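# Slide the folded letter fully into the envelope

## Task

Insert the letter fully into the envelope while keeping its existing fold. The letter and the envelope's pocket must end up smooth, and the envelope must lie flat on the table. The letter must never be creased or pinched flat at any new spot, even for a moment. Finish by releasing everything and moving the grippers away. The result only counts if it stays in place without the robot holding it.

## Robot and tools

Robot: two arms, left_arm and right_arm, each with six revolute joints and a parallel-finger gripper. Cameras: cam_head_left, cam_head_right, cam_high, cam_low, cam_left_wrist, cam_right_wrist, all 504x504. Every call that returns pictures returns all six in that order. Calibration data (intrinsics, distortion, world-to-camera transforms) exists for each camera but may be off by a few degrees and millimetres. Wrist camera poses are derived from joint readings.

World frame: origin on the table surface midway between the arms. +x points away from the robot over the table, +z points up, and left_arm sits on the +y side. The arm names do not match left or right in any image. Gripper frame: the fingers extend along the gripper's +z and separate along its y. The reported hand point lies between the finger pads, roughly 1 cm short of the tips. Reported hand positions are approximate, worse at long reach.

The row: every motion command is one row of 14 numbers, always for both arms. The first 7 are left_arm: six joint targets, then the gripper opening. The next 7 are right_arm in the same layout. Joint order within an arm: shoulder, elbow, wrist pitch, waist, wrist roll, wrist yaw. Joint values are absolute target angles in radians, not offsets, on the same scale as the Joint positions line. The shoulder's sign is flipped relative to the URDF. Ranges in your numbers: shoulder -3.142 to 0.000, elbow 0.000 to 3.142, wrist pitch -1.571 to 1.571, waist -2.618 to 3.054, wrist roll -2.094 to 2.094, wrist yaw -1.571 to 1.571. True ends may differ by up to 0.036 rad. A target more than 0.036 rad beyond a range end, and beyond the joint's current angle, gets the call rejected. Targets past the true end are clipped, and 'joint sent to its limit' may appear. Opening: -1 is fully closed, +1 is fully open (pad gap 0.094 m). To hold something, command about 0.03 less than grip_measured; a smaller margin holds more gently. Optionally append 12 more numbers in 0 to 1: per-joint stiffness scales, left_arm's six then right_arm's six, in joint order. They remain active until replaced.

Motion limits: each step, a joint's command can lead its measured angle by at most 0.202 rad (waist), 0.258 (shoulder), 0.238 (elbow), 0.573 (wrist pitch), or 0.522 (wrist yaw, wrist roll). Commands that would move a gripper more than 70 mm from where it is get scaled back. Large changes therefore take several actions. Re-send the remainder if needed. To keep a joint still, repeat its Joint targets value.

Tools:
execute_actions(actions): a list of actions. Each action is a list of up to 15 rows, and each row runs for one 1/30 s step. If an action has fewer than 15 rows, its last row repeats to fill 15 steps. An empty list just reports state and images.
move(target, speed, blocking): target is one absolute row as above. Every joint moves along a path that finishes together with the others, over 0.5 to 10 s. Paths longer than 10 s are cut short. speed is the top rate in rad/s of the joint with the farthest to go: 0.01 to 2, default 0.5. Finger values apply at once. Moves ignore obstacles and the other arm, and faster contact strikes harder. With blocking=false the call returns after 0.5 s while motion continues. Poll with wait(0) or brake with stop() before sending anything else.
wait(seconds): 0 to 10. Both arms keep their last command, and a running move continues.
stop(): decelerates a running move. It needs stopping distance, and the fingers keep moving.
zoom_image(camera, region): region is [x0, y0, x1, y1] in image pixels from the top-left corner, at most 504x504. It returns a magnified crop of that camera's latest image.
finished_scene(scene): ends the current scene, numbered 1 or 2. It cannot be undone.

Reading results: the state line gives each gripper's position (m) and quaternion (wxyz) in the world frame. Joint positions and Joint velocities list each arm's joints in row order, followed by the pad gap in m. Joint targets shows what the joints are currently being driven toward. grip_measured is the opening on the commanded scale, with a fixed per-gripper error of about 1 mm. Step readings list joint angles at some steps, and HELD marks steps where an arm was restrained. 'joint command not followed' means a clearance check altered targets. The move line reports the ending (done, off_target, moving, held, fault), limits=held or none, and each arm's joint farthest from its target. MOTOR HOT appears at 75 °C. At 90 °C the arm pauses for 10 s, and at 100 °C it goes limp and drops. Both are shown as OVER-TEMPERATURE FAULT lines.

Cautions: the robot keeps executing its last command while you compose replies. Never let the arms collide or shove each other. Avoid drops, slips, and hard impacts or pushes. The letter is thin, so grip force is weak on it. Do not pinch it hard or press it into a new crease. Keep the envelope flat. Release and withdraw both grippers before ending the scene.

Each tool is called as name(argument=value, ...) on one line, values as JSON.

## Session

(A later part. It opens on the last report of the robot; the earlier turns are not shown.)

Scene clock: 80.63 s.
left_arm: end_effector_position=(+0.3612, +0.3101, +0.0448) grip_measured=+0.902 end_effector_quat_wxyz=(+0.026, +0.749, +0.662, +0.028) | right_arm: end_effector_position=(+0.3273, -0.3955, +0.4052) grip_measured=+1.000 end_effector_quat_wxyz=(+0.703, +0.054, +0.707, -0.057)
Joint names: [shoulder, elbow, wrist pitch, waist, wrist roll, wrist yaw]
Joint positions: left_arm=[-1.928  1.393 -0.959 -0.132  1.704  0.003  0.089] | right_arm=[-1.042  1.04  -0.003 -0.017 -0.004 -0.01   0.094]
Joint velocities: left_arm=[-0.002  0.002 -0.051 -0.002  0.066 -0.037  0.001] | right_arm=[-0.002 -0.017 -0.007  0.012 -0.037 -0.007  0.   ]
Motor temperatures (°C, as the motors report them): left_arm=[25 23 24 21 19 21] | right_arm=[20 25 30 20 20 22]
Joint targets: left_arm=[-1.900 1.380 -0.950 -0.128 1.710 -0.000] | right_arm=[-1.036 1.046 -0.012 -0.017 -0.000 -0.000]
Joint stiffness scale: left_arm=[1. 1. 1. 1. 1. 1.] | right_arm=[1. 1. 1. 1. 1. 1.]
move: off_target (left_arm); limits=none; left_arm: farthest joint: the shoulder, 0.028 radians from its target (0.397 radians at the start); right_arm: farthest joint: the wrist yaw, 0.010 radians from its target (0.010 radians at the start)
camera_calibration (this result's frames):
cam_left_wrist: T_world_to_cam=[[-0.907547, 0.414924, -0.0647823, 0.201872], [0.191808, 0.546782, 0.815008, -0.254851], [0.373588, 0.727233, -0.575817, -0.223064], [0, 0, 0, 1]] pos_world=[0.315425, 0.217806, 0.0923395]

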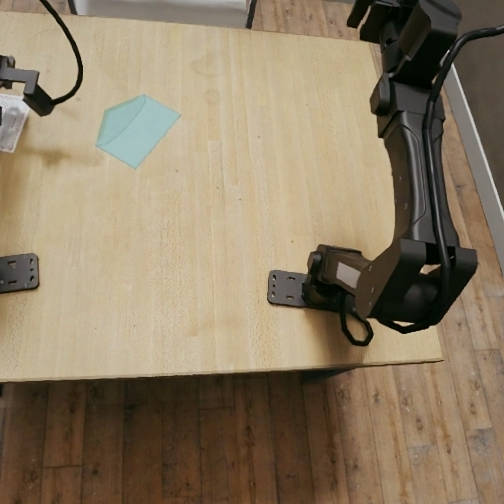

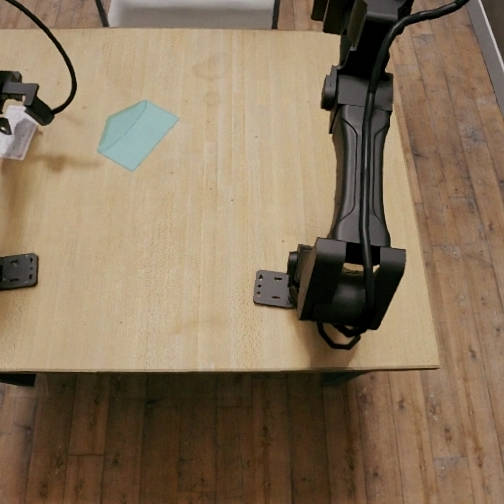

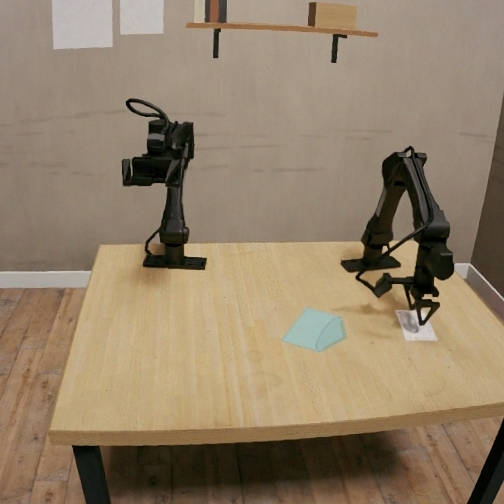

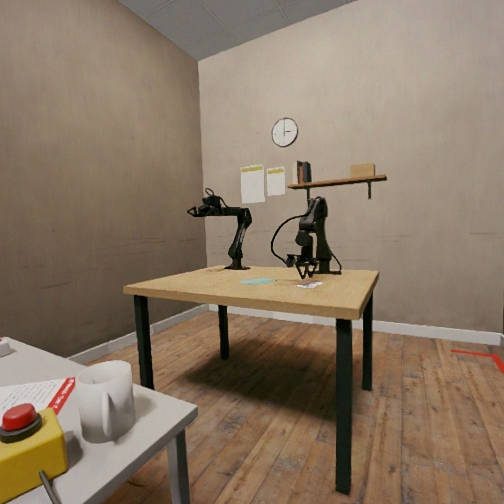

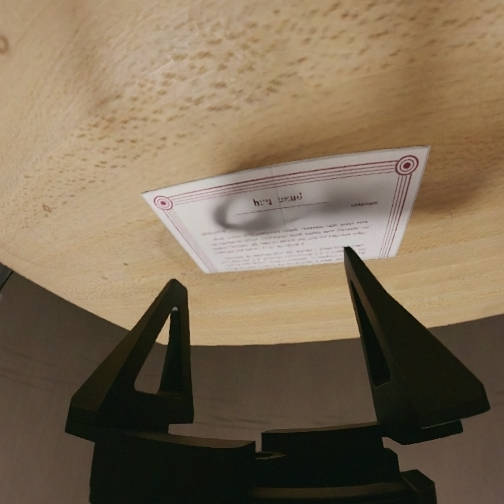

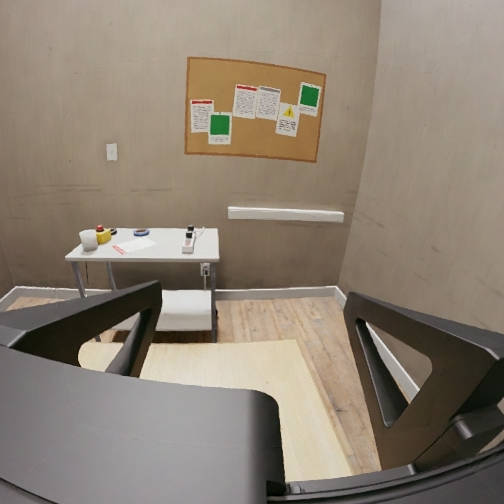

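execute_actions(actions=[[[-1.98,1.39,-0.955,-0.128,1.71,0,0.9, -1.036,1.046,-0.012,-0.017,0,0,1]],[[-2.03,1.39,-0.955,-0.128,1.71,0,0.9, -1.036,1.046,-0.012,-0.017,0,0,1]],[[-2.07,1.39,-0.955,-0.128,1.71,0,0.9, -1.036,1.046,-0.012,-0.017,0,0,1]],[[-2.07,1.39,-0.955,-0.128,1.55,0,0.9, -1.036,1.046,-0.012,-0.017,0,0,1]],[[-2.07,1.39,-0.955,-0.128,1.35,0,0.9, -1.036,1.046,-0.012,-0.017,0,0,1]],[[-2.07,1.39,-0.955,-0.128,1.15,0,0.9, -1.036,1.046,-0.012,-0.017,0,0,1]],[[-2.07,1.39,-0.955,-0.128,0.95,0,0.9, -1.036,1.046,-0.012,-0.017,0,0,1]],[[-2.07,1.39,-0.955,-0.128,0.75,0,0.9, -1.036,1.046,-0.012,-0.017,0,0,1]],[[-2.07,1.39,-0.955,-0.128,0.55,0,0.9, -1.036,1.046,-0.012,-0.017,0,0,1]],[[-2.07,1.39,-0.955,-0.128,0.35,0,0.9, -1.036,1.046,-0.012,-0.017,0,0,1]],[[-2.07,1.39,-0.955,-0.128,0.15,0,0.9, -1.036,1.046,-0.012,-0.017,0,0,1]],[[-2.07,1.39,-0.955,-0.128,-0.05,0,0.9, -1.036,1.046,-0.012,-0.017,0,0,1]],[[-2.07,1.39,-0.955,-0.128,-0.25,0,0.9, -1.036,1.046,-0.012,-0.017,0,0,1]],[[-2.07,1.39,-0.955,-0.128,-0.45,0,0.9, -1.036,1.046,-0.012,-0.017,0,0,1]],[[-2.07,1.39,-0.955,-0.128,-0.65,0,0.9, -1.036,1.046,-0.012,-0.017,0,0,1]],[[-2.07,1.39,-0.955,-0.128,-0.85,0,0.9, -1.036,1.046,-0.012,-0.017,0,0,1]],[[-2.07,1.39,-0.955,-0.128,-1.05,0,0.9, -1.036,1.046,-0.012,-0.017,0,0,1]],[[-2.07,1.39,-0.955,-0.128,-1.05,0,0.9, -1.036,1.046,-0.012,-0.017,0,0,1]]])

Scene clock: 100.53 s.
left_arm: end_effector_position=(+0.3586, +0.3153, +0.0111) grip_measured=+0.902 end_effector_quat_wxyz=(+0.008, -0.500, +0.866, +0.009) | right_arm: end_effector_position=(+0.3273, -0.3955, +0.4052) grip_measured=+1.000 end_effector_quat_wxyz=(+0.703, +0.054, +0.707, -0.057)
Joint names: [shoulder, elbow, wrist pitch, waist, wrist roll, wrist yaw]
Joint positions: left_arm=[-2.025  1.393 -0.934 -0.131 -1.035 -0.023  0.089] | right_arm=[-1.042  1.04  -0.003 -0.017 -0.004 -0.01   0.094]
Joint velocities: left_arm=[-0.007 -0.002 -0.037  0.012  0.007  0.007 -0.001] | right_arm=[ 0.002 -0.007  0.007  0.012 -0.139  0.007  0.   ]
Motor temperatures (°C, as the motors report them): left_arm=[25 23 23 21 19 22] | right_arm=[20 25 30 20 20 22]
Joint targets: left_arm=[-2.070 1.390 -0.955 -0.128 -1.050 -0.000] | right_arm=[-1.036 1.046 -0.012 -0.017 0.000 -0.000]
Joint stiffness scale: left_arm=[1. 1. 1. 1. 1. 1.] | right_arm=[1. 1. 1. 1. 1. 1.]
Step readings (joint positions; steps 1 to 15: 1st action; 16 to 30: 2nd action; 31 to 45: 3rd action; 46 to 60: 4th action; 61 to 75: 5th action; 76 to 90: 6th action; 91 to 105: 7th action; 106 to 120: 8th action; 121 to 135: 9th action; 136 to 150: 10th action; 151 to 165: 11th action; 166 to 180: 12th action; 181 to 195: 13th action):
0: left_arm=[-1.928 1.393 -0.959 -0.132 1.705 0.003] | right_arm=[-1.042 1.040 -0.003 -0.017 -0.004 -0.010]
1: left_arm=[-1.931 1.393 -0.959 -0.132 1.705 0.003] | right_arm=[-1.042 1.040 -0.003 -0.017 -0.004 -0.010]
2: left_arm=[-1.936 1.393 -0.957 -0.132 1.705 0.003] | right_arm=[-1.042 1.040 -0.003 -0.017 -0.004 -0.010]
4: left_arm=[-1.952 1.393 -0.957 -0.132 1.705 0.003] | right_arm=[-1.042 1.040 -0.003 -0.017 -0.004 -0.010]
8: left_arm=[-1.972 1.393 -0.957 -0.132 1.705 0.003] | right_arm=[-1.042 1.040 -0.003 -0.017 -0.004 -0.010]
15: left_arm=[-1.973 1.393 -0.957 -0.132 1.705 0.003] | right_arm=[-1.042 1.040 -0.003 -0.017 -0.004 -0.010]
16: left_arm=[-1.976 1.393 -0.957 -0.132 1.705 0.003] | right_arm=[-1.042 1.040 -0.003 -0.017 -0.004 -0.010]
17: left_arm=[-1.982 1.393 -0.955 -0.132 1.705 0.003] | right_arm=[-1.042 1.040 -0.003 -0.017 -0.004 -0.010]
19: left_arm=[-2.001 1.393 -0.955 -0.132 1.705 0.003] | right_arm=[-1.042 1.040 -0.003 -0.017 -0.004 -0.010]
23: left_arm=[-2.022 1.393 -0.955 -0.132 1.705 0.003] | right_arm=[-1.042 1.040 -0.003 -0.017 -0.004 -0.010]
30: left_arm=[-2.022 1.393 -0.954 -0.132 1.705 0.003] | right_arm=[-1.042 1.040 -0.003 -0.017 -0.004 -0.010]
31: left_arm=[-2.025 1.393 -0.954 -0.132 1.705 0.003] | right_arm=[-1.042 1.040 -0.003 -0.017 -0.004 -0.010]
32: left_arm=[-2.025 1.393 -0.954 -0.132 1.705 0.003] | right_arm=[-1.042 1.040 -0.003 -0.017 -0.004 -0.010]
34: left_arm=[-2.025 1.393 -0.954 -0.132 1.705 0.003] | right_arm=[-1.042 1.040 -0.003 -0.017 -0.004 -0.010]
38: left_arm=[-2.025 1.393 -0.954 -0.132 1.705 0.003] | right_arm=[-1.042 1.040 -0.003 -0.017 -0.004 -0.010]
45: left_arm=[-2.025 1.393 -0.954 -0.132 1.705 0.003] | right_arm=[-1.042 1.040 -0.003 -0.017 -0.004 -0.010]
46: left_arm=[-2.025 1.393 -0.954 -0.132 1.687 0.004] | right_arm=[-1.042 1.040 -0.003 -0.017 -0.004 -0.010]
47: left_arm=[-2.025 1.393 -0.954 -0.132 1.662 0.006] | right_arm=[-1.042 1.040 -0.003 -0.017 -0.004 -0.010]
49: left_arm=[-2.025 1.393 -0.952 -0.132 1.627 0.009] | right_arm=[-1.042 1.040 -0.003 -0.017 -0.004 -0.010]
53: left_arm=[-2.025 1.393 -0.950 -0.132 1.590 0.010] | right_arm=[-1.042 1.040 -0.003 -0.017 -0.004 -0.010]
60: left_arm=[-2.025 1.393 -0.948 -0.132 1.569 0.010] | right_arm=[-1.042 1.040 -0.003 -0.017 -0.004 -0.010]
61: left_arm=[-2.025 1.393 -0.948 -0.132 1.542 0.010] | right_arm=[-1.042 1.040 -0.003 -0.017 -0.004 -0.010]
62: left_arm=[-2.025 1.393 -0.947 -0.132 1.506 0.010] | right_arm=[-1.042 1.040 -0.003 -0.017 -0.004 -0.010]
64: left_arm=[-2.025 1.393 -0.945 -0.132 1.454 0.010] | right_arm=[-1.042 1.040 -0.003 -0.017 -0.004 -0.010]
68: left_arm=[-2.025 1.393 -0.944 -0.132 1.401 0.010] | right_arm=[-1.042 1.040 -0.003 -0.017 -0.004 -0.010]
75: left_arm=[-2.025 1.393 -0.944 -0.132 1.372 0.010] | right_arm=[-1.042 1.040 -0.003 -0.017 -0.004 -0.010]
76: left_arm=[-2.025 1.393 -0.944 -0.132 1.343 0.010] | right_arm=[-1.042 1.040 -0.003 -0.017 -0.004 -0.010]
77: left_arm=[-2.025 1.393 -0.943 -0.132 1.307 0.010] | right_arm=[-1.042 1.040 -0.003 -0.017 -0.004 -0.010]
79: left_arm=[-2.025 1.393 -0.941 -0.132 1.255 0.010] | right_arm=[-1.042 1.040 -0.003 -0.017 -0.004 -0.010]
83: left_arm=[-2.025 1.393 -0.940 -0.132 1.201 0.010] | right_arm=[-1.042 1.040 -0.003 -0.017 -0.004 -0.010]
90: left_arm=[-2.025 1.393 -0.940 -0.132 1.171 0.010] | right_arm=[-1.042 1.040 -0.003 -0.017 -0.004 -0.010]
91: left_arm=[-2.025 1.393 -0.940 -0.132 1.144 0.010] | right_arm=[-1.042 1.040 -0.003 -0.017 -0.004 -0.010]
92: left_arm=[-2.025 1.393 -0.938 -0.132 1.107 0.010] | right_arm=[-1.042 1.040 -0.003 -0.017 -0.004 -0.010]
94: left_arm=[-2.025 1.393 -0.937 -0.132 1.055 0.010] | right_arm=[-1.042 1.040 -0.003 -0.017 -0.004 -0.010]
98: left_arm=[-2.025 1.393 -0.936 -0.132 1.001 0.010] | right_arm=[-1.042 1.040 -0.003 -0.017 -0.004 -0.010]
105: left_arm=[-2.025 1.393 -0.935 -0.132 0.972 0.010] | right_arm=[-1.042 1.040 -0.003 -0.017 -0.004 -0.010]
106: left_arm=[-2.025 1.393 -0.935 -0.132 0.944 0.010] | right_arm=[-1.042 1.040 -0.003 -0.017 -0.004 -0.010]
107: left_arm=[-2.025 1.393 -0.934 -0.132 0.907 0.010] | right_arm=[-1.042 1.040 -0.003 -0.017 -0.004 -0.010]
109: left_arm=[-2.025 1.393 -0.932 -0.132 0.855 0.010] | right_arm=[-1.042 1.040 -0.003 -0.017 -0.004 -0.010]
113: left_arm=[-2.025 1.393 -0.932 -0.132 0.801 0.009] | right_arm=[-1.042 1.040 -0.003 -0.017 -0.004 -0.010]
120: left_arm=[-2.025 1.393 -0.932 -0.132 0.772 0.007] | right_arm=[-1.042 1.040 -0.003 -0.017 -0.004 -0.010]
121: left_arm=[-2.025 1.393 -0.932 -0.132 0.744 0.007] | right_arm=[-1.042 1.040 -0.003 -0.017 -0.004 -0.010]
122: left_arm=[-2.025 1.393 -0.931 -0.132 0.708 0.007] | right_arm=[-1.042 1.040 -0.003 -0.017 -0.004 -0.010]
124: left_arm=[-2.025 1.393 -0.930 -0.132 0.655 0.006] | right_arm=[-1.042 1.040 -0.003 -0.017 -0.004 -0.010]
128: left_arm=[-2.025 1.393 -0.930 -0.132 0.601 0.004] | right_arm=[-1.042 1.040 -0.003 -0.017 -0.004 -0.010]
135: left_arm=[-2.025 1.393 -0.930 -0.132 0.572 0.003] | right_arm=[-1.042 1.040 -0.003 -0.017 -0.004 -0.010]
136: left_arm=[-2.025 1.393 -0.930 -0.132 0.544 0.003] | right_arm=[-1.042 1.040 -0.003 -0.017 -0.004 -0.010]
137: left_arm=[-2.025 1.393 -0.930 -0.132 0.507 0.002] | right_arm=[-1.042 1.040 -0.003 -0.017 -0.004 -0.010]
139: left_arm=[-2.025 1.393 -0.930 -0.132 0.455 0.001] | right_arm=[-1.042 1.040 -0.003 -0.017 -0.004 -0.010]
143: left_arm=[-2.025 1.393 -0.930 -0.132 0.401 -0.000] | right_arm=[-1.042 1.040 -0.003 -0.017 -0.004 -0.010]
150: left_arm=[-2.025 1.393 -0.930 -0.132 0.371 -0.001] | right_arm=[-1.042 1.040 -0.003 -0.017 -0.004 -0.010]
151: left_arm=[-2.025 1.393 -0.930 -0.132 0.344 -0.001] | right_arm=[-1.042 1.040 -0.003 -0.017 -0.004 -0.010]
152: left_arm=[-2.025 1.393 -0.930 -0.132 0.307 -0.002] | right_arm=[-1.042 1.040 -0.003 -0.017 -0.004 -0.010]
154: left_arm=[-2.025 1.393 -0.930 -0.132 0.255 -0.003] | right_arm=[-1.042 1.040 -0.003 -0.017 -0.004 -0.010]
158: left_arm=[-2.025 1.393 -0.930 -0.132 0.201 -0.004] | right_arm=[-1.042 1.040 -0.003 -0.017 -0.004 -0.010]
165: left_arm=[-2.025 1.393 -0.930 -0.132 0.172 -0.005] | right_arm=[-1.042 1.040 -0.003 -0.017 -0.004 -0.010]
166: left_arm=[-2.025 1.393 -0.930 -0.132 0.144 -0.005] | right_arm=[-1.042 1.040 -0.003 -0.017 -0.004 -0.010]
167: left_arm=[-2.025 1.393 -0.930 -0.132 0.107 -0.005] | right_arm=[-1.042 1.040 -0.003 -0.017 -0.004 -0.010]
169: left_arm=[-2.025 1.393 -0.930 -0.132 0.055 -0.007] | right_arm=[-1.042 1.040 -0.003 -0.017 -0.004 -0.010]
173: left_arm=[-2.025 1.393 -0.930 -0.132 0.001 -0.007] | right_arm=[-1.042 1.040 -0.003 -0.017 -0.004 -0.010]
180: left_arm=[-2.025 1.393 -0.930 -0.132 -0.028 -0.008] | right_arm=[-1.042 1.040 -0.003 -0.017 -0.004 -0.010]
181: left_arm=[-2.025 1.393 -0.930 -0.132 -0.056 -0.008] | right_arm=[-1.042 1.040 -0.003 -0.017 -0.004 -0.010]
182: left_arm=[-2.025 1.393 -0.930 -0.132 -0.093 -0.009] | right_arm=[-1.042 1.040 -0.003 -0.017 -0.004 -0.010]
184: left_arm=[-2.025 1.393 -0.930 -0.132 -0.145 -0.010] | right_arm=[-1.042 1.040 -0.003 -0.017 -0.004 -0.010]
Lines left out of this list: 27.
camera_calibration (this result's frames):
cam_left_wrist: T_world_to_cam=[[0.676009, -0.736836, -0.00921267, -0.010163], [-0.449156, -0.421924, 0.787553, 0.305936], [-0.584184, -0.528255, -0.616179, 0.494488], [0, 0, 0, 1]] pos_world=[0.433155, 0.382809, 0.063659]

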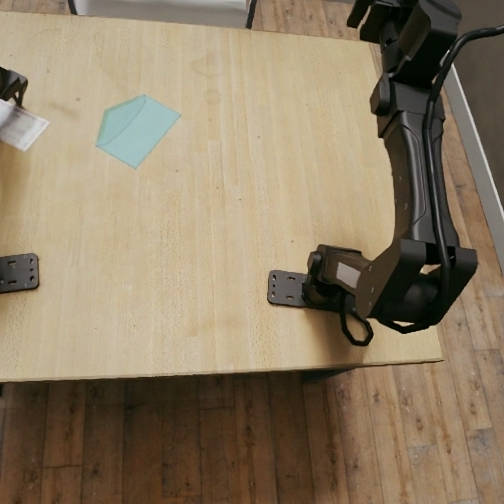

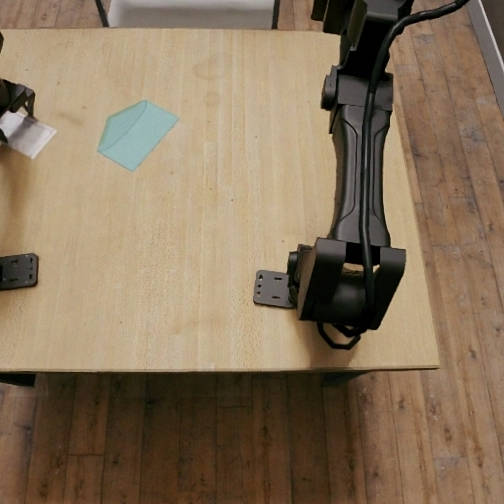

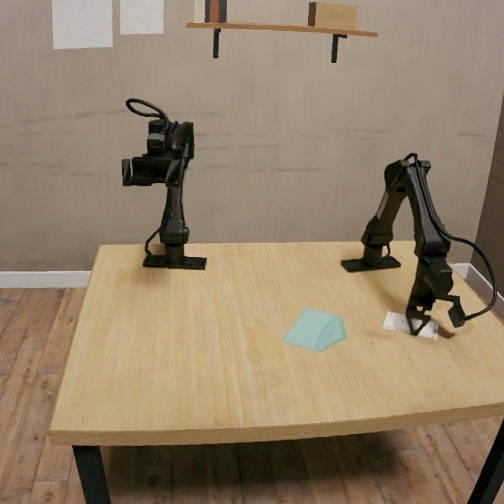

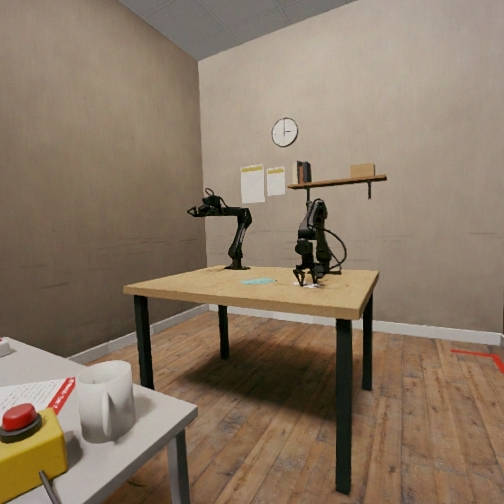

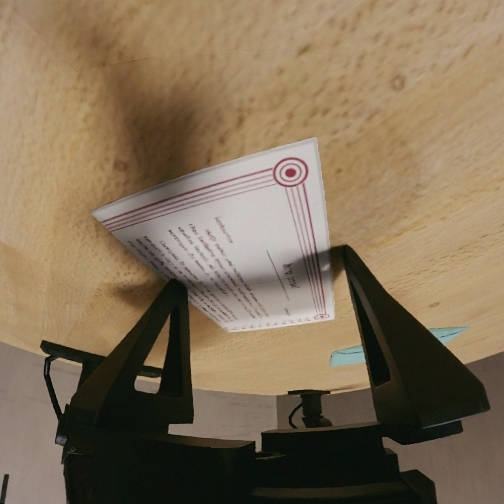

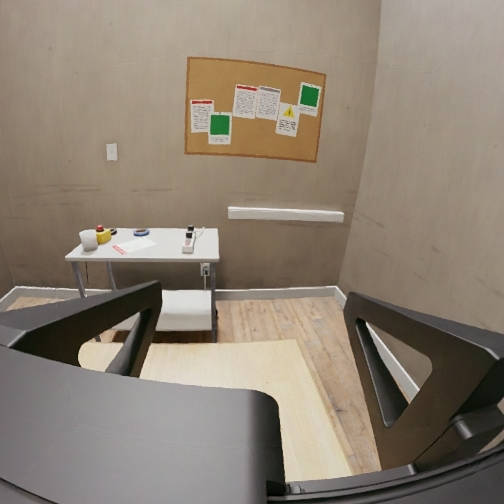

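execute_actions(actions=[[[-2.04,1.39,-0.94,-0.128,-1.035,0,1, -1.036,1.046,-0.012,-0.017,0,0,1]],[[-2.04,1.39,-0.94,-0.128,-1.035,0,1, -1.036,1.046,-0.012,-0.017,0,0,1]],[[-2.04,1.39,-0.94,-0.128,-1.035,0,0.8, -1.036,1.046,-0.012,-0.017,0,0,1]],[[-2.04,1.39,-0.94,-0.128,-1.035,0,0.7, -1.036,1.046,-0.012,-0.017,0,0,1]],[[-2.04,1.39,-0.94,-0.128,-1.035,0,0.6, -1.036,1.046,-0.012,-0.017,0,0,1]],[[-2.04,1.39,-0.94,-0.128,-1.035,0,0.6, -1.036,1.046,-0.012,-0.017,0,0,1]]])

zoom_image(camera="cam_high", region=[350, 270, 490, 360])

Scene clock: 110.80 s.
left_arm: end_effector_position=(+0.3568, +0.3146, +0.0110) grip_measured=+0.603 end_effector_quat_wxyz=(+0.003, -0.500, +0.866, +0.009) | right_arm: end_effector_position=(+0.3273, -0.3955, +0.4052) grip_measured=+1.000 end_effector_quat_wxyz=(+0.703, +0.054, +0.707, -0.057)
Joint names: [shoulder, elbow, wrist pitch, waist, wrist roll, wrist yaw]
Joint positions: left_arm=[-2.025  1.393 -0.941 -0.13  -1.035 -0.018  0.075] | right_arm=[-1.042  1.04  -0.003 -0.017 -0.004 -0.01   0.094]
Joint velocities: left_arm=[-0.007 -0.017  0.007 -0.007  0.066 -0.007 -0.001] | right_arm=[-0.002 -0.002 -0.081 -0.027 -0.037  0.007  0.   ]
Motor temperatures (°C, as the motors report them): left_arm=[25 23 23 21 19 22] | right_arm=[20 25 30 20 20 22]
Joint targets: left_arm=[-2.040 1.390 -0.940 -0.128 -1.035 -0.000] | right_arm=[-1.036 1.046 -0.012 -0.017 0.000 -0.000]
Joint stiffness scale: left_arm=[1. 1. 1. 1. 1. 1.] | right_arm=[1. 1. 1. 1. 1. 1.]
Step readings (joint positions; steps 1 to 15: 1st action; 16 to 30: 2nd action; 31 to 45: 3rd action; 46 to 60: 4th action; 61 to 75: 5th action; 76 to 90: 6th action):
0: left_arm=[-2.025 1.393 -0.934 -0.131 -1.035 -0.023] | right_arm=[-1.042 1.040 -0.003 -0.017 -0.004 -0.010]
1: left_arm=[-2.025 1.393 -0.934 -0.131 -1.035 -0.023] | right_arm=[-1.042 1.040 -0.003 -0.017 -0.004 -0.010]
2: left_arm=[-2.025 1.393 -0.934 -0.131 -1.035 -0.021] | right_arm=[-1.042 1.040 -0.003 -0.017 -0.004 -0.010]
4: left_arm=[-2.025 1.393 -0.934 -0.131 -1.035 -0.020] | right_arm=[-1.042 1.040 -0.003 -0.017 -0.004 -0.010]
8: left_arm=[-2.025 1.393 -0.934 -0.131 -1.035 -0.020] | right_arm=[-1.042 1.040 -0.003 -0.017 -0.004 -0.010]
15: left_arm=[-2.025 1.393 -0.934 -0.131 -1.035 -0.020] | right_arm=[-1.042 1.040 -0.003 -0.017 -0.004 -0.010]
16: left_arm=[-2.025 1.393 -0.934 -0.131 -1.035 -0.020] | right_arm=[-1.042 1.040 -0.003 -0.017 -0.004 -0.010]
17: left_arm=[-2.025 1.393 -0.934 -0.131 -1.035 -0.020] | right_arm=[-1.042 1.040 -0.003 -0.017 -0.004 -0.010]
19: left_arm=[-2.025 1.393 -0.934 -0.131 -1.035 -0.020] | right_arm=[-1.042 1.040 -0.003 -0.017 -0.004 -0.010]
23: left_arm=[-2.025 1.393 -0.934 -0.131 -1.035 -0.020] | right_arm=[-1.042 1.040 -0.003 -0.017 -0.004 -0.010]
30: left_arm=[-2.025 1.393 -0.934 -0.131 -1.035 -0.020] | right_arm=[-1.042 1.040 -0.003 -0.017 -0.004 -0.010]
31: left_arm=[-2.025 1.393 -0.935 -0.131 -1.035 -0.020] | right_arm=[-1.042 1.040 -0.003 -0.017 -0.004 -0.010]
32: left_arm=[-2.025 1.393 -0.940 -0.130 -1.035 -0.020] | right_arm=[-1.042 1.040 -0.003 -0.017 -0.004 -0.010]
34: left_arm=[-2.025 1.393 -0.940 -0.130 -1.035 -0.020] | right_arm=[-1.042 1.040 -0.003 -0.017 -0.004 -0.010]
38: left_arm=[-2.025 1.393 -0.941 -0.130 -1.035 -0.020] | right_arm=[-1.042 1.040 -0.003 -0.017 -0.004 -0.010]
45: left_arm=[-2.025 1.393 -0.941 -0.130 -1.035 -0.020] | right_arm=[-1.042 1.040 -0.003 -0.017 -0.004 -0.010]
46: left_arm=[-2.025 1.393 -0.941 -0.130 -1.035 -0.020] | right_arm=[-1.042 1.040 -0.003 -0.017 -0.004 -0.010]
47: left_arm=[-2.025 1.393 -0.941 -0.130 -1.035 -0.020] | right_arm=[-1.042 1.040 -0.003 -0.017 -0.004 -0.010]
49: left_arm=[-2.025 1.393 -0.941 -0.130 -1.035 -0.019] | right_arm=[-1.042 1.040 -0.003 -0.017 -0.004 -0.010]
53: left_arm=[-2.025 1.393 -0.941 -0.130 -1.035 -0.019] | right_arm=[-1.042 1.040 -0.003 -0.017 -0.004 -0.010]
60: left_arm=[-2.025 1.393 -0.941 -0.130 -1.035 -0.019] | right_arm=[-1.042 1.040 -0.003 -0.017 -0.004 -0.010]
61: left_arm=[-2.025 1.393 -0.941 -0.130 -1.035 -0.019] | right_arm=[-1.042 1.040 -0.003 -0.017 -0.004 -0.010]
62: left_arm=[-2.025 1.393 -0.941 -0.130 -1.035 -0.019] | right_arm=[-1.042 1.040 -0.003 -0.017 -0.004 -0.010]
64: left_arm=[-2.025 1.393 -0.941 -0.130 -1.035 -0.018] | right_arm=[-1.042 1.040 -0.003 -0.017 -0.004 -0.010]
68: left_arm=[-2.025 1.393 -0.941 -0.130 -1.035 -0.018] | right_arm=[-1.042 1.040 -0.003 -0.017 -0.004 -0.010]
75: left_arm=[-2.025 1.393 -0.941 -0.130 -1.035 -0.018] | right_arm=[-1.042 1.040 -0.003 -0.017 -0.004 -0.010]
76: left_arm=[-2.025 1.393 -0.941 -0.130 -1.035 -0.018] | right_arm=[-1.042 1.040 -0.003 -0.017 -0.004 -0.010]
77: left_arm=[-2.025 1.393 -0.941 -0.130 -1.035 -0.018] | right_arm=[-1.042 1.040 -0.003 -0.017 -0.004 -0.010]
79: left_arm=[-2.025 1.393 -0.941 -0.130 -1.035 -0.018] | right_arm=[-1.042 1.040 -0.003 -0.017 -0.004 -0.010]
83: left_arm=[-2.025 1.393 -0.941 -0.130 -1.035 -0.018] | right_arm=[-1.042 1.040 -0.003 -0.017 -0.004 -0.010]
90: Joint positions above
camera_calibration (this result's frames):
cam_left_wrist: T_world_to_cam=[[0.676218, -0.736633, -0.0100672, -0.00958857], [-0.443319, -0.417798, 0.793041, 0.30141], [-0.588386, -0.531805, -0.609085, 0.495599], [0, 0, 0, 1]] pos_world=[0.431708, 0.382427, 0.0627346]

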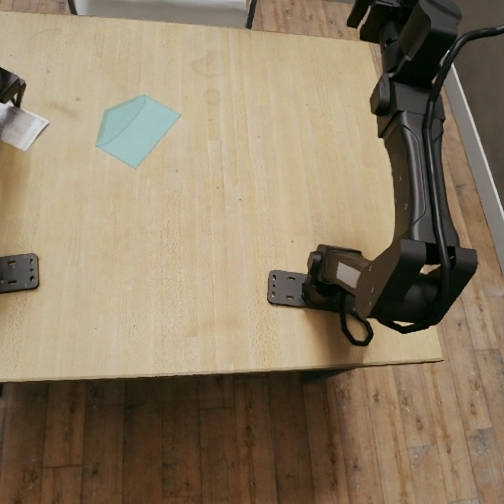

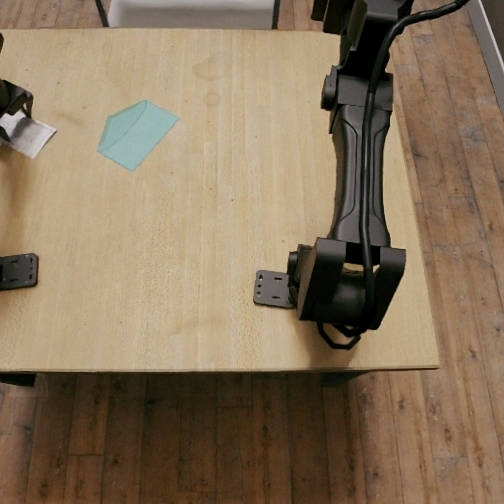

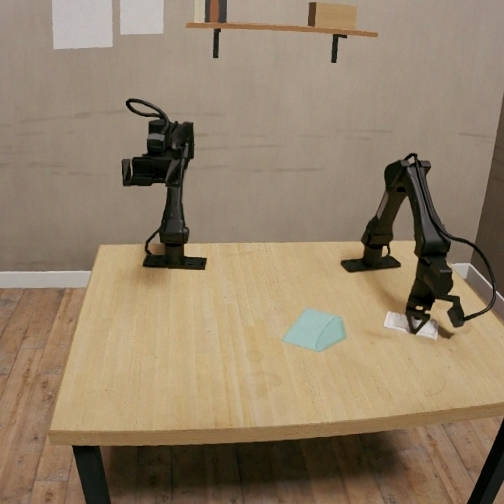

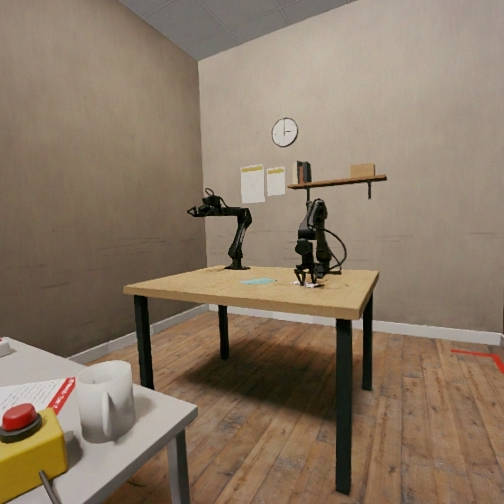

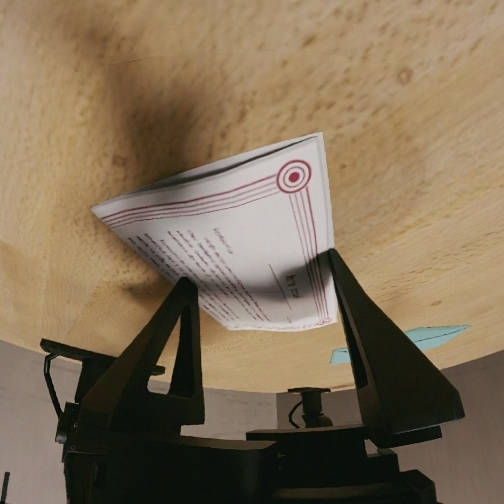

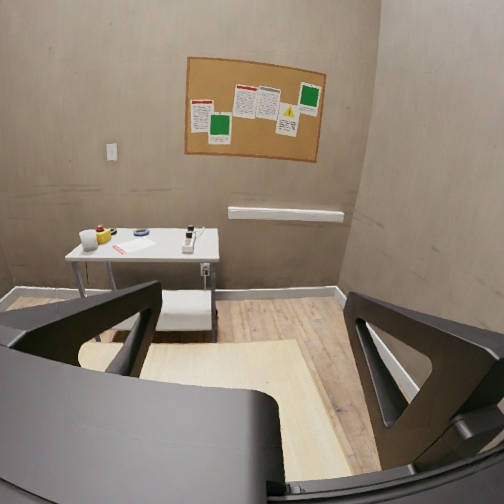

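Region (350, 270, 490, 360) of cam_high's 504x504 image, scaled by 3.600, with more detail than that image has; it fills the top 324 rows of this view, and the rest is white.

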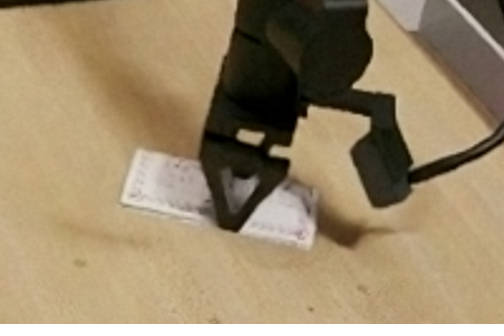

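execute_actions(actions=[[[-2.04,1.39,-0.94,-0.128,-1.035,0,1, -1.036,1.046,-0.012,-0.017,0,0,1]],[[-2.04,1.39,-0.94,-0.128,-1.035,0,1, -1.036,1.046,-0.012,-0.017,0,0,1]],[[-1.9,1.39,-0.94,-0.128,-1.035,0,1, -1.036,1.046,-0.012,-0.017,0,0,1]]])

move(target=[-1.5,1.05,-0.6,-0.13,0,0,1, -1.036,1.046,-0.012,-0.017,0,0,1], speed=0.8)

Scene clock: 116.43 s.
left_arm: end_effector_position=(+0.3643, +0.3128, +0.0505) grip_measured=+1.000 end_effector_quat_wxyz=(+0.048, -0.500, +0.864, -0.023) | right_arm: end_effector_position=(+0.3273, -0.3955, +0.4052) grip_measured=+1.000 end_effector_quat_wxyz=(+0.703, +0.054, +0.707, -0.057)
Joint names: [shoulder, elbow, wrist pitch, waist, wrist roll, wrist yaw]
Joint positions: left_arm=[-1.907  1.384 -0.942 -0.13  -1.035 -0.007  0.094] | right_arm=[-1.042  1.04  -0.003 -0.017 -0.004 -0.01   0.094]
Joint velocities: left_arm=[-0.002  0.007 -0.022 -0.002 -0.051 -0.037  0.   ] | right_arm=[ 0.007  0.012 -0.007  0.012  0.007  0.022  0.   ]
Motor temperatures (°C, as the motors report them): left_arm=[25 23 23 21 19 22] | right_arm=[20 25 30 20 20 22]
Joint targets: left_arm=[-1.900 1.390 -0.940 -0.128 -1.035 -0.000] | right_arm=[-1.036 1.046 -0.012 -0.017 -0.000 -0.000]
Joint stiffness scale: left_arm=[1. 1. 1. 1. 1. 1.] | right_arm=[1. 1. 1. 1. 1. 1.]
Step readings (joint positions; steps 1 to 15: 1st action; 16 to 30: 2nd action; 31 to 45: 3rd action):
0: left_arm=[-2.025 1.393 -0.941 -0.130 -1.035 -0.018] | right_arm=[-1.042 1.040 -0.003 -0.017 -0.004 -0.010]
1: left_arm=[-2.025 1.393 -0.941 -0.130 -1.035 -0.017] | right_arm=[-1.042 1.040 -0.003 -0.017 -0.004 -0.010]
2: left_arm=[-2.025 1.393 -0.941 -0.130 -1.035 -0.015] | right_arm=[-1.042 1.040 -0.003 -0.017 -0.004 -0.010]
4: left_arm=[-2.025 1.393 -0.941 -0.130 -1.035 -0.012] | right_arm=[-1.042 1.040 -0.003 -0.017 -0.004 -0.010]
8: left_arm=[-2.025 1.393 -0.940 -0.130 -1.035 -0.012] | right_arm=[-1.042 1.040 -0.003 -0.017 -0.004 -0.010]
15: left_arm=[-2.025 1.393 -0.940 -0.130 -1.035 -0.012] | right_arm=[-1.042 1.040 -0.003 -0.017 -0.004 -0.010]
16: left_arm=[-2.025 1.393 -0.940 -0.130 -1.035 -0.012] | right_arm=[-1.042 1.040 -0.003 -0.017 -0.004 -0.010]
17: left_arm=[-2.025 1.393 -0.940 -0.130 -1.035 -0.012] | right_arm=[-1.042 1.040 -0.003 -0.017 -0.004 -0.010]
19: left_arm=[-2.025 1.393 -0.940 -0.130 -1.035 -0.012] | right_arm=[-1.042 1.040 -0.003 -0.017 -0.004 -0.010]
23: left_arm=[-2.025 1.393 -0.940 -0.130 -1.035 -0.012] | right_arm=[-1.042 1.040 -0.003 -0.017 -0.004 -0.010]
30: left_arm=[-2.025 1.393 -0.940 -0.130 -1.035 -0.012] | right_arm=[-1.042 1.040 -0.003 -0.017 -0.004 -0.010]
31: left_arm=[-2.015 1.392 -0.938 -0.130 -1.035 -0.012] | right_arm=[-1.042 1.040 -0.003 -0.017 -0.004 -0.010]
32: left_arm=[-2.000 1.386 -0.940 -0.130 -1.035 -0.011] | right_arm=[-1.042 1.040 -0.003 -0.017 -0.004 -0.010]
34: left_arm=[-1.958 1.384 -0.942 -0.130 -1.035 -0.009] | right_arm=[-1.042 1.040 -0.003 -0.017 -0.004 -0.010]
38: left_arm=[-1.907 1.384 -0.942 -0.130 -1.035 -0.009] | right_arm=[-1.042 1.040 -0.003 -0.017 -0.004 -0.010]
45: Joint positions above
camera_calibration (this result's frames):
cam_left_wrist: T_world_to_cam=[[0.672508, -0.736728, 0.0704595, -0.0182342], [-0.527569, -0.410447, 0.743777, 0.303567], [-0.519042, -0.537368, -0.664704, 0.502316], [0, 0, 0, 1]] pos_world=[0.433138, 0.381093, 0.10939]

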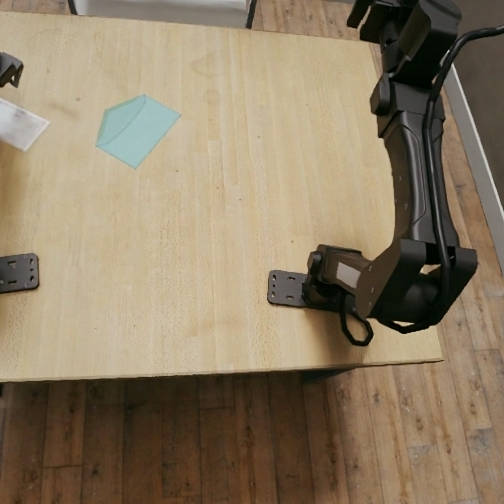

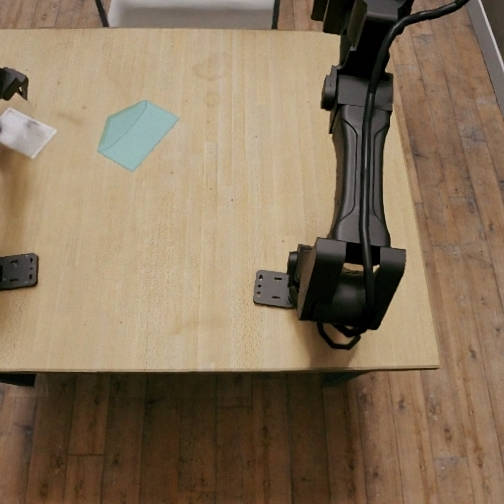

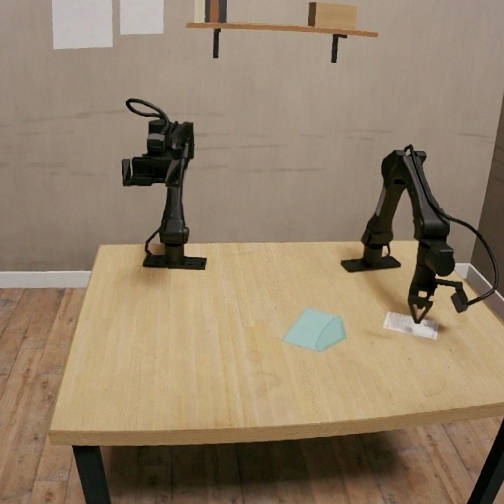

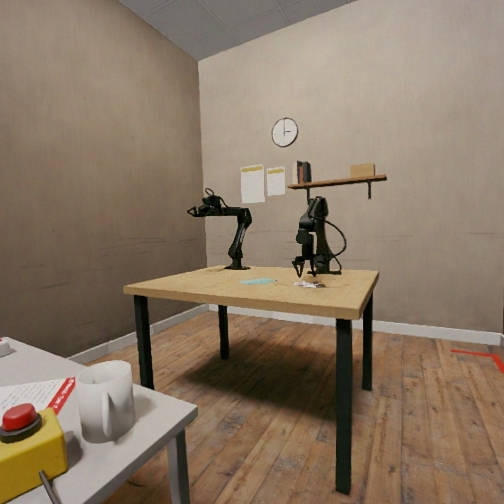

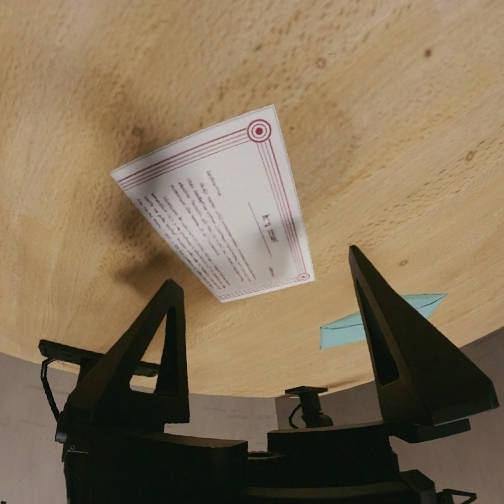

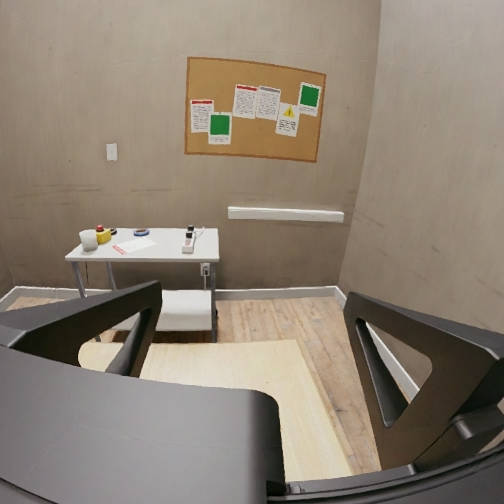

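Scene clock: 118.63 s.
left_arm: end_effector_position=(+0.3591, +0.3128, +0.1064) grip_measured=+1.000 end_effector_quat_wxyz=(+0.241, -0.010, +0.970, +0.005) | right_arm: end_effector_position=(+0.3273, -0.3955, +0.4052) grip_measured=+1.000 end_effector_quat_wxyz=(+0.703, +0.054, +0.707, -0.057)
Joint names: [shoulder, elbow, wrist pitch, waist, wrist roll, wrist yaw]
Joint positions: left_arm=[-1.527  1.062 -0.619 -0.13  -0.005 -0.007  0.094] | right_arm=[-1.042  1.04  -0.003 -0.017 -0.004 -0.01   0.094]
Joint velocities: left_arm=[-0.002 -0.007  0.037 -0.002  0.066 -0.051  0.   ] | right_arm=[-0.007  0.002 -0.022 -0.012 -0.007 -0.095  0.   ]
Motor temperatures (°C, as the motors report them): left_arm=[25 23 23 21 19 22] | right_arm=[20 25 31 20 20 22]
Joint targets: left_arm=[-1.500 1.050 -0.600 -0.130 -0.000 -0.000] | right_arm=[-1.036 1.046 -0.012 -0.017 0.000 0.000]
Joint stiffness scale: left_arm=[1. 1. 1. 1. 1. 1.] | right_arm=[1. 1. 1. 1. 1. 1.]
move: off_target (left_arm); limits=none; left_arm: farthest joint: the shoulder, 0.027 radians from its target (0.407 radians at the start); right_arm: farthest joint: the wrist yaw, 0.010 radians from its target (0.010 radians at the start)
camera_calibration (this result's frames):
cam_left_wrist: T_world_to_cam=[[-0.247499, -0.95875, -0.139792, 0.403425], [-0.883143, 0.163893, 0.439542, 0.239592], [-0.3985, 0.232242, -0.887277, 0.276493], [0, 0, 0, 1]] pos_world=[0.421624, 0.283303, 0.196411]

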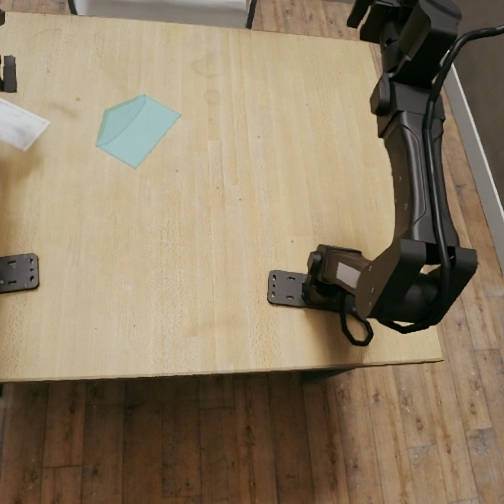

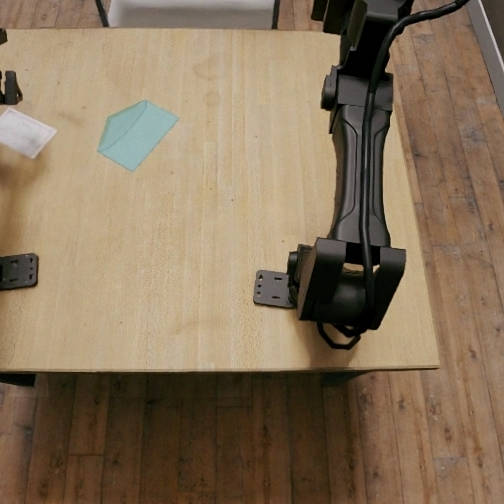

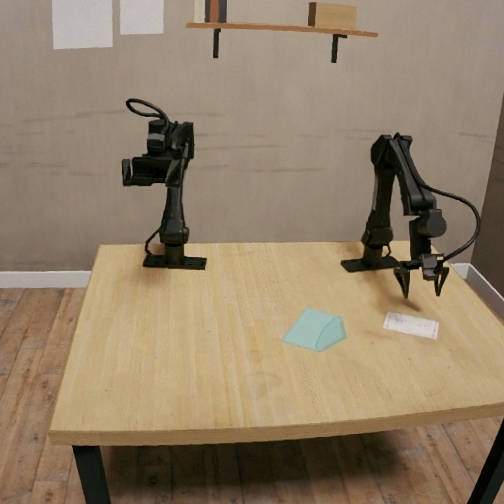

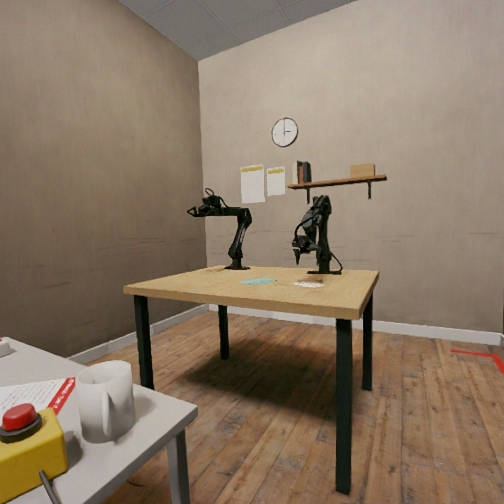

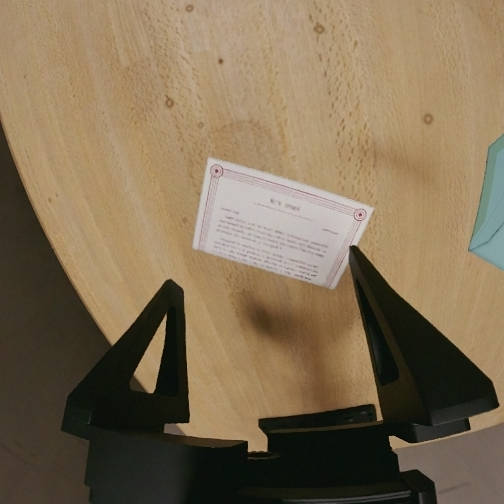

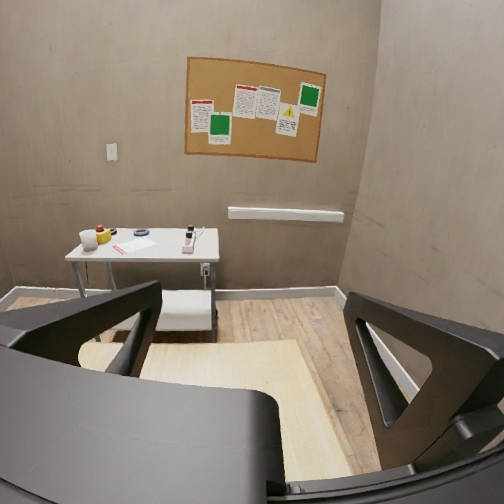

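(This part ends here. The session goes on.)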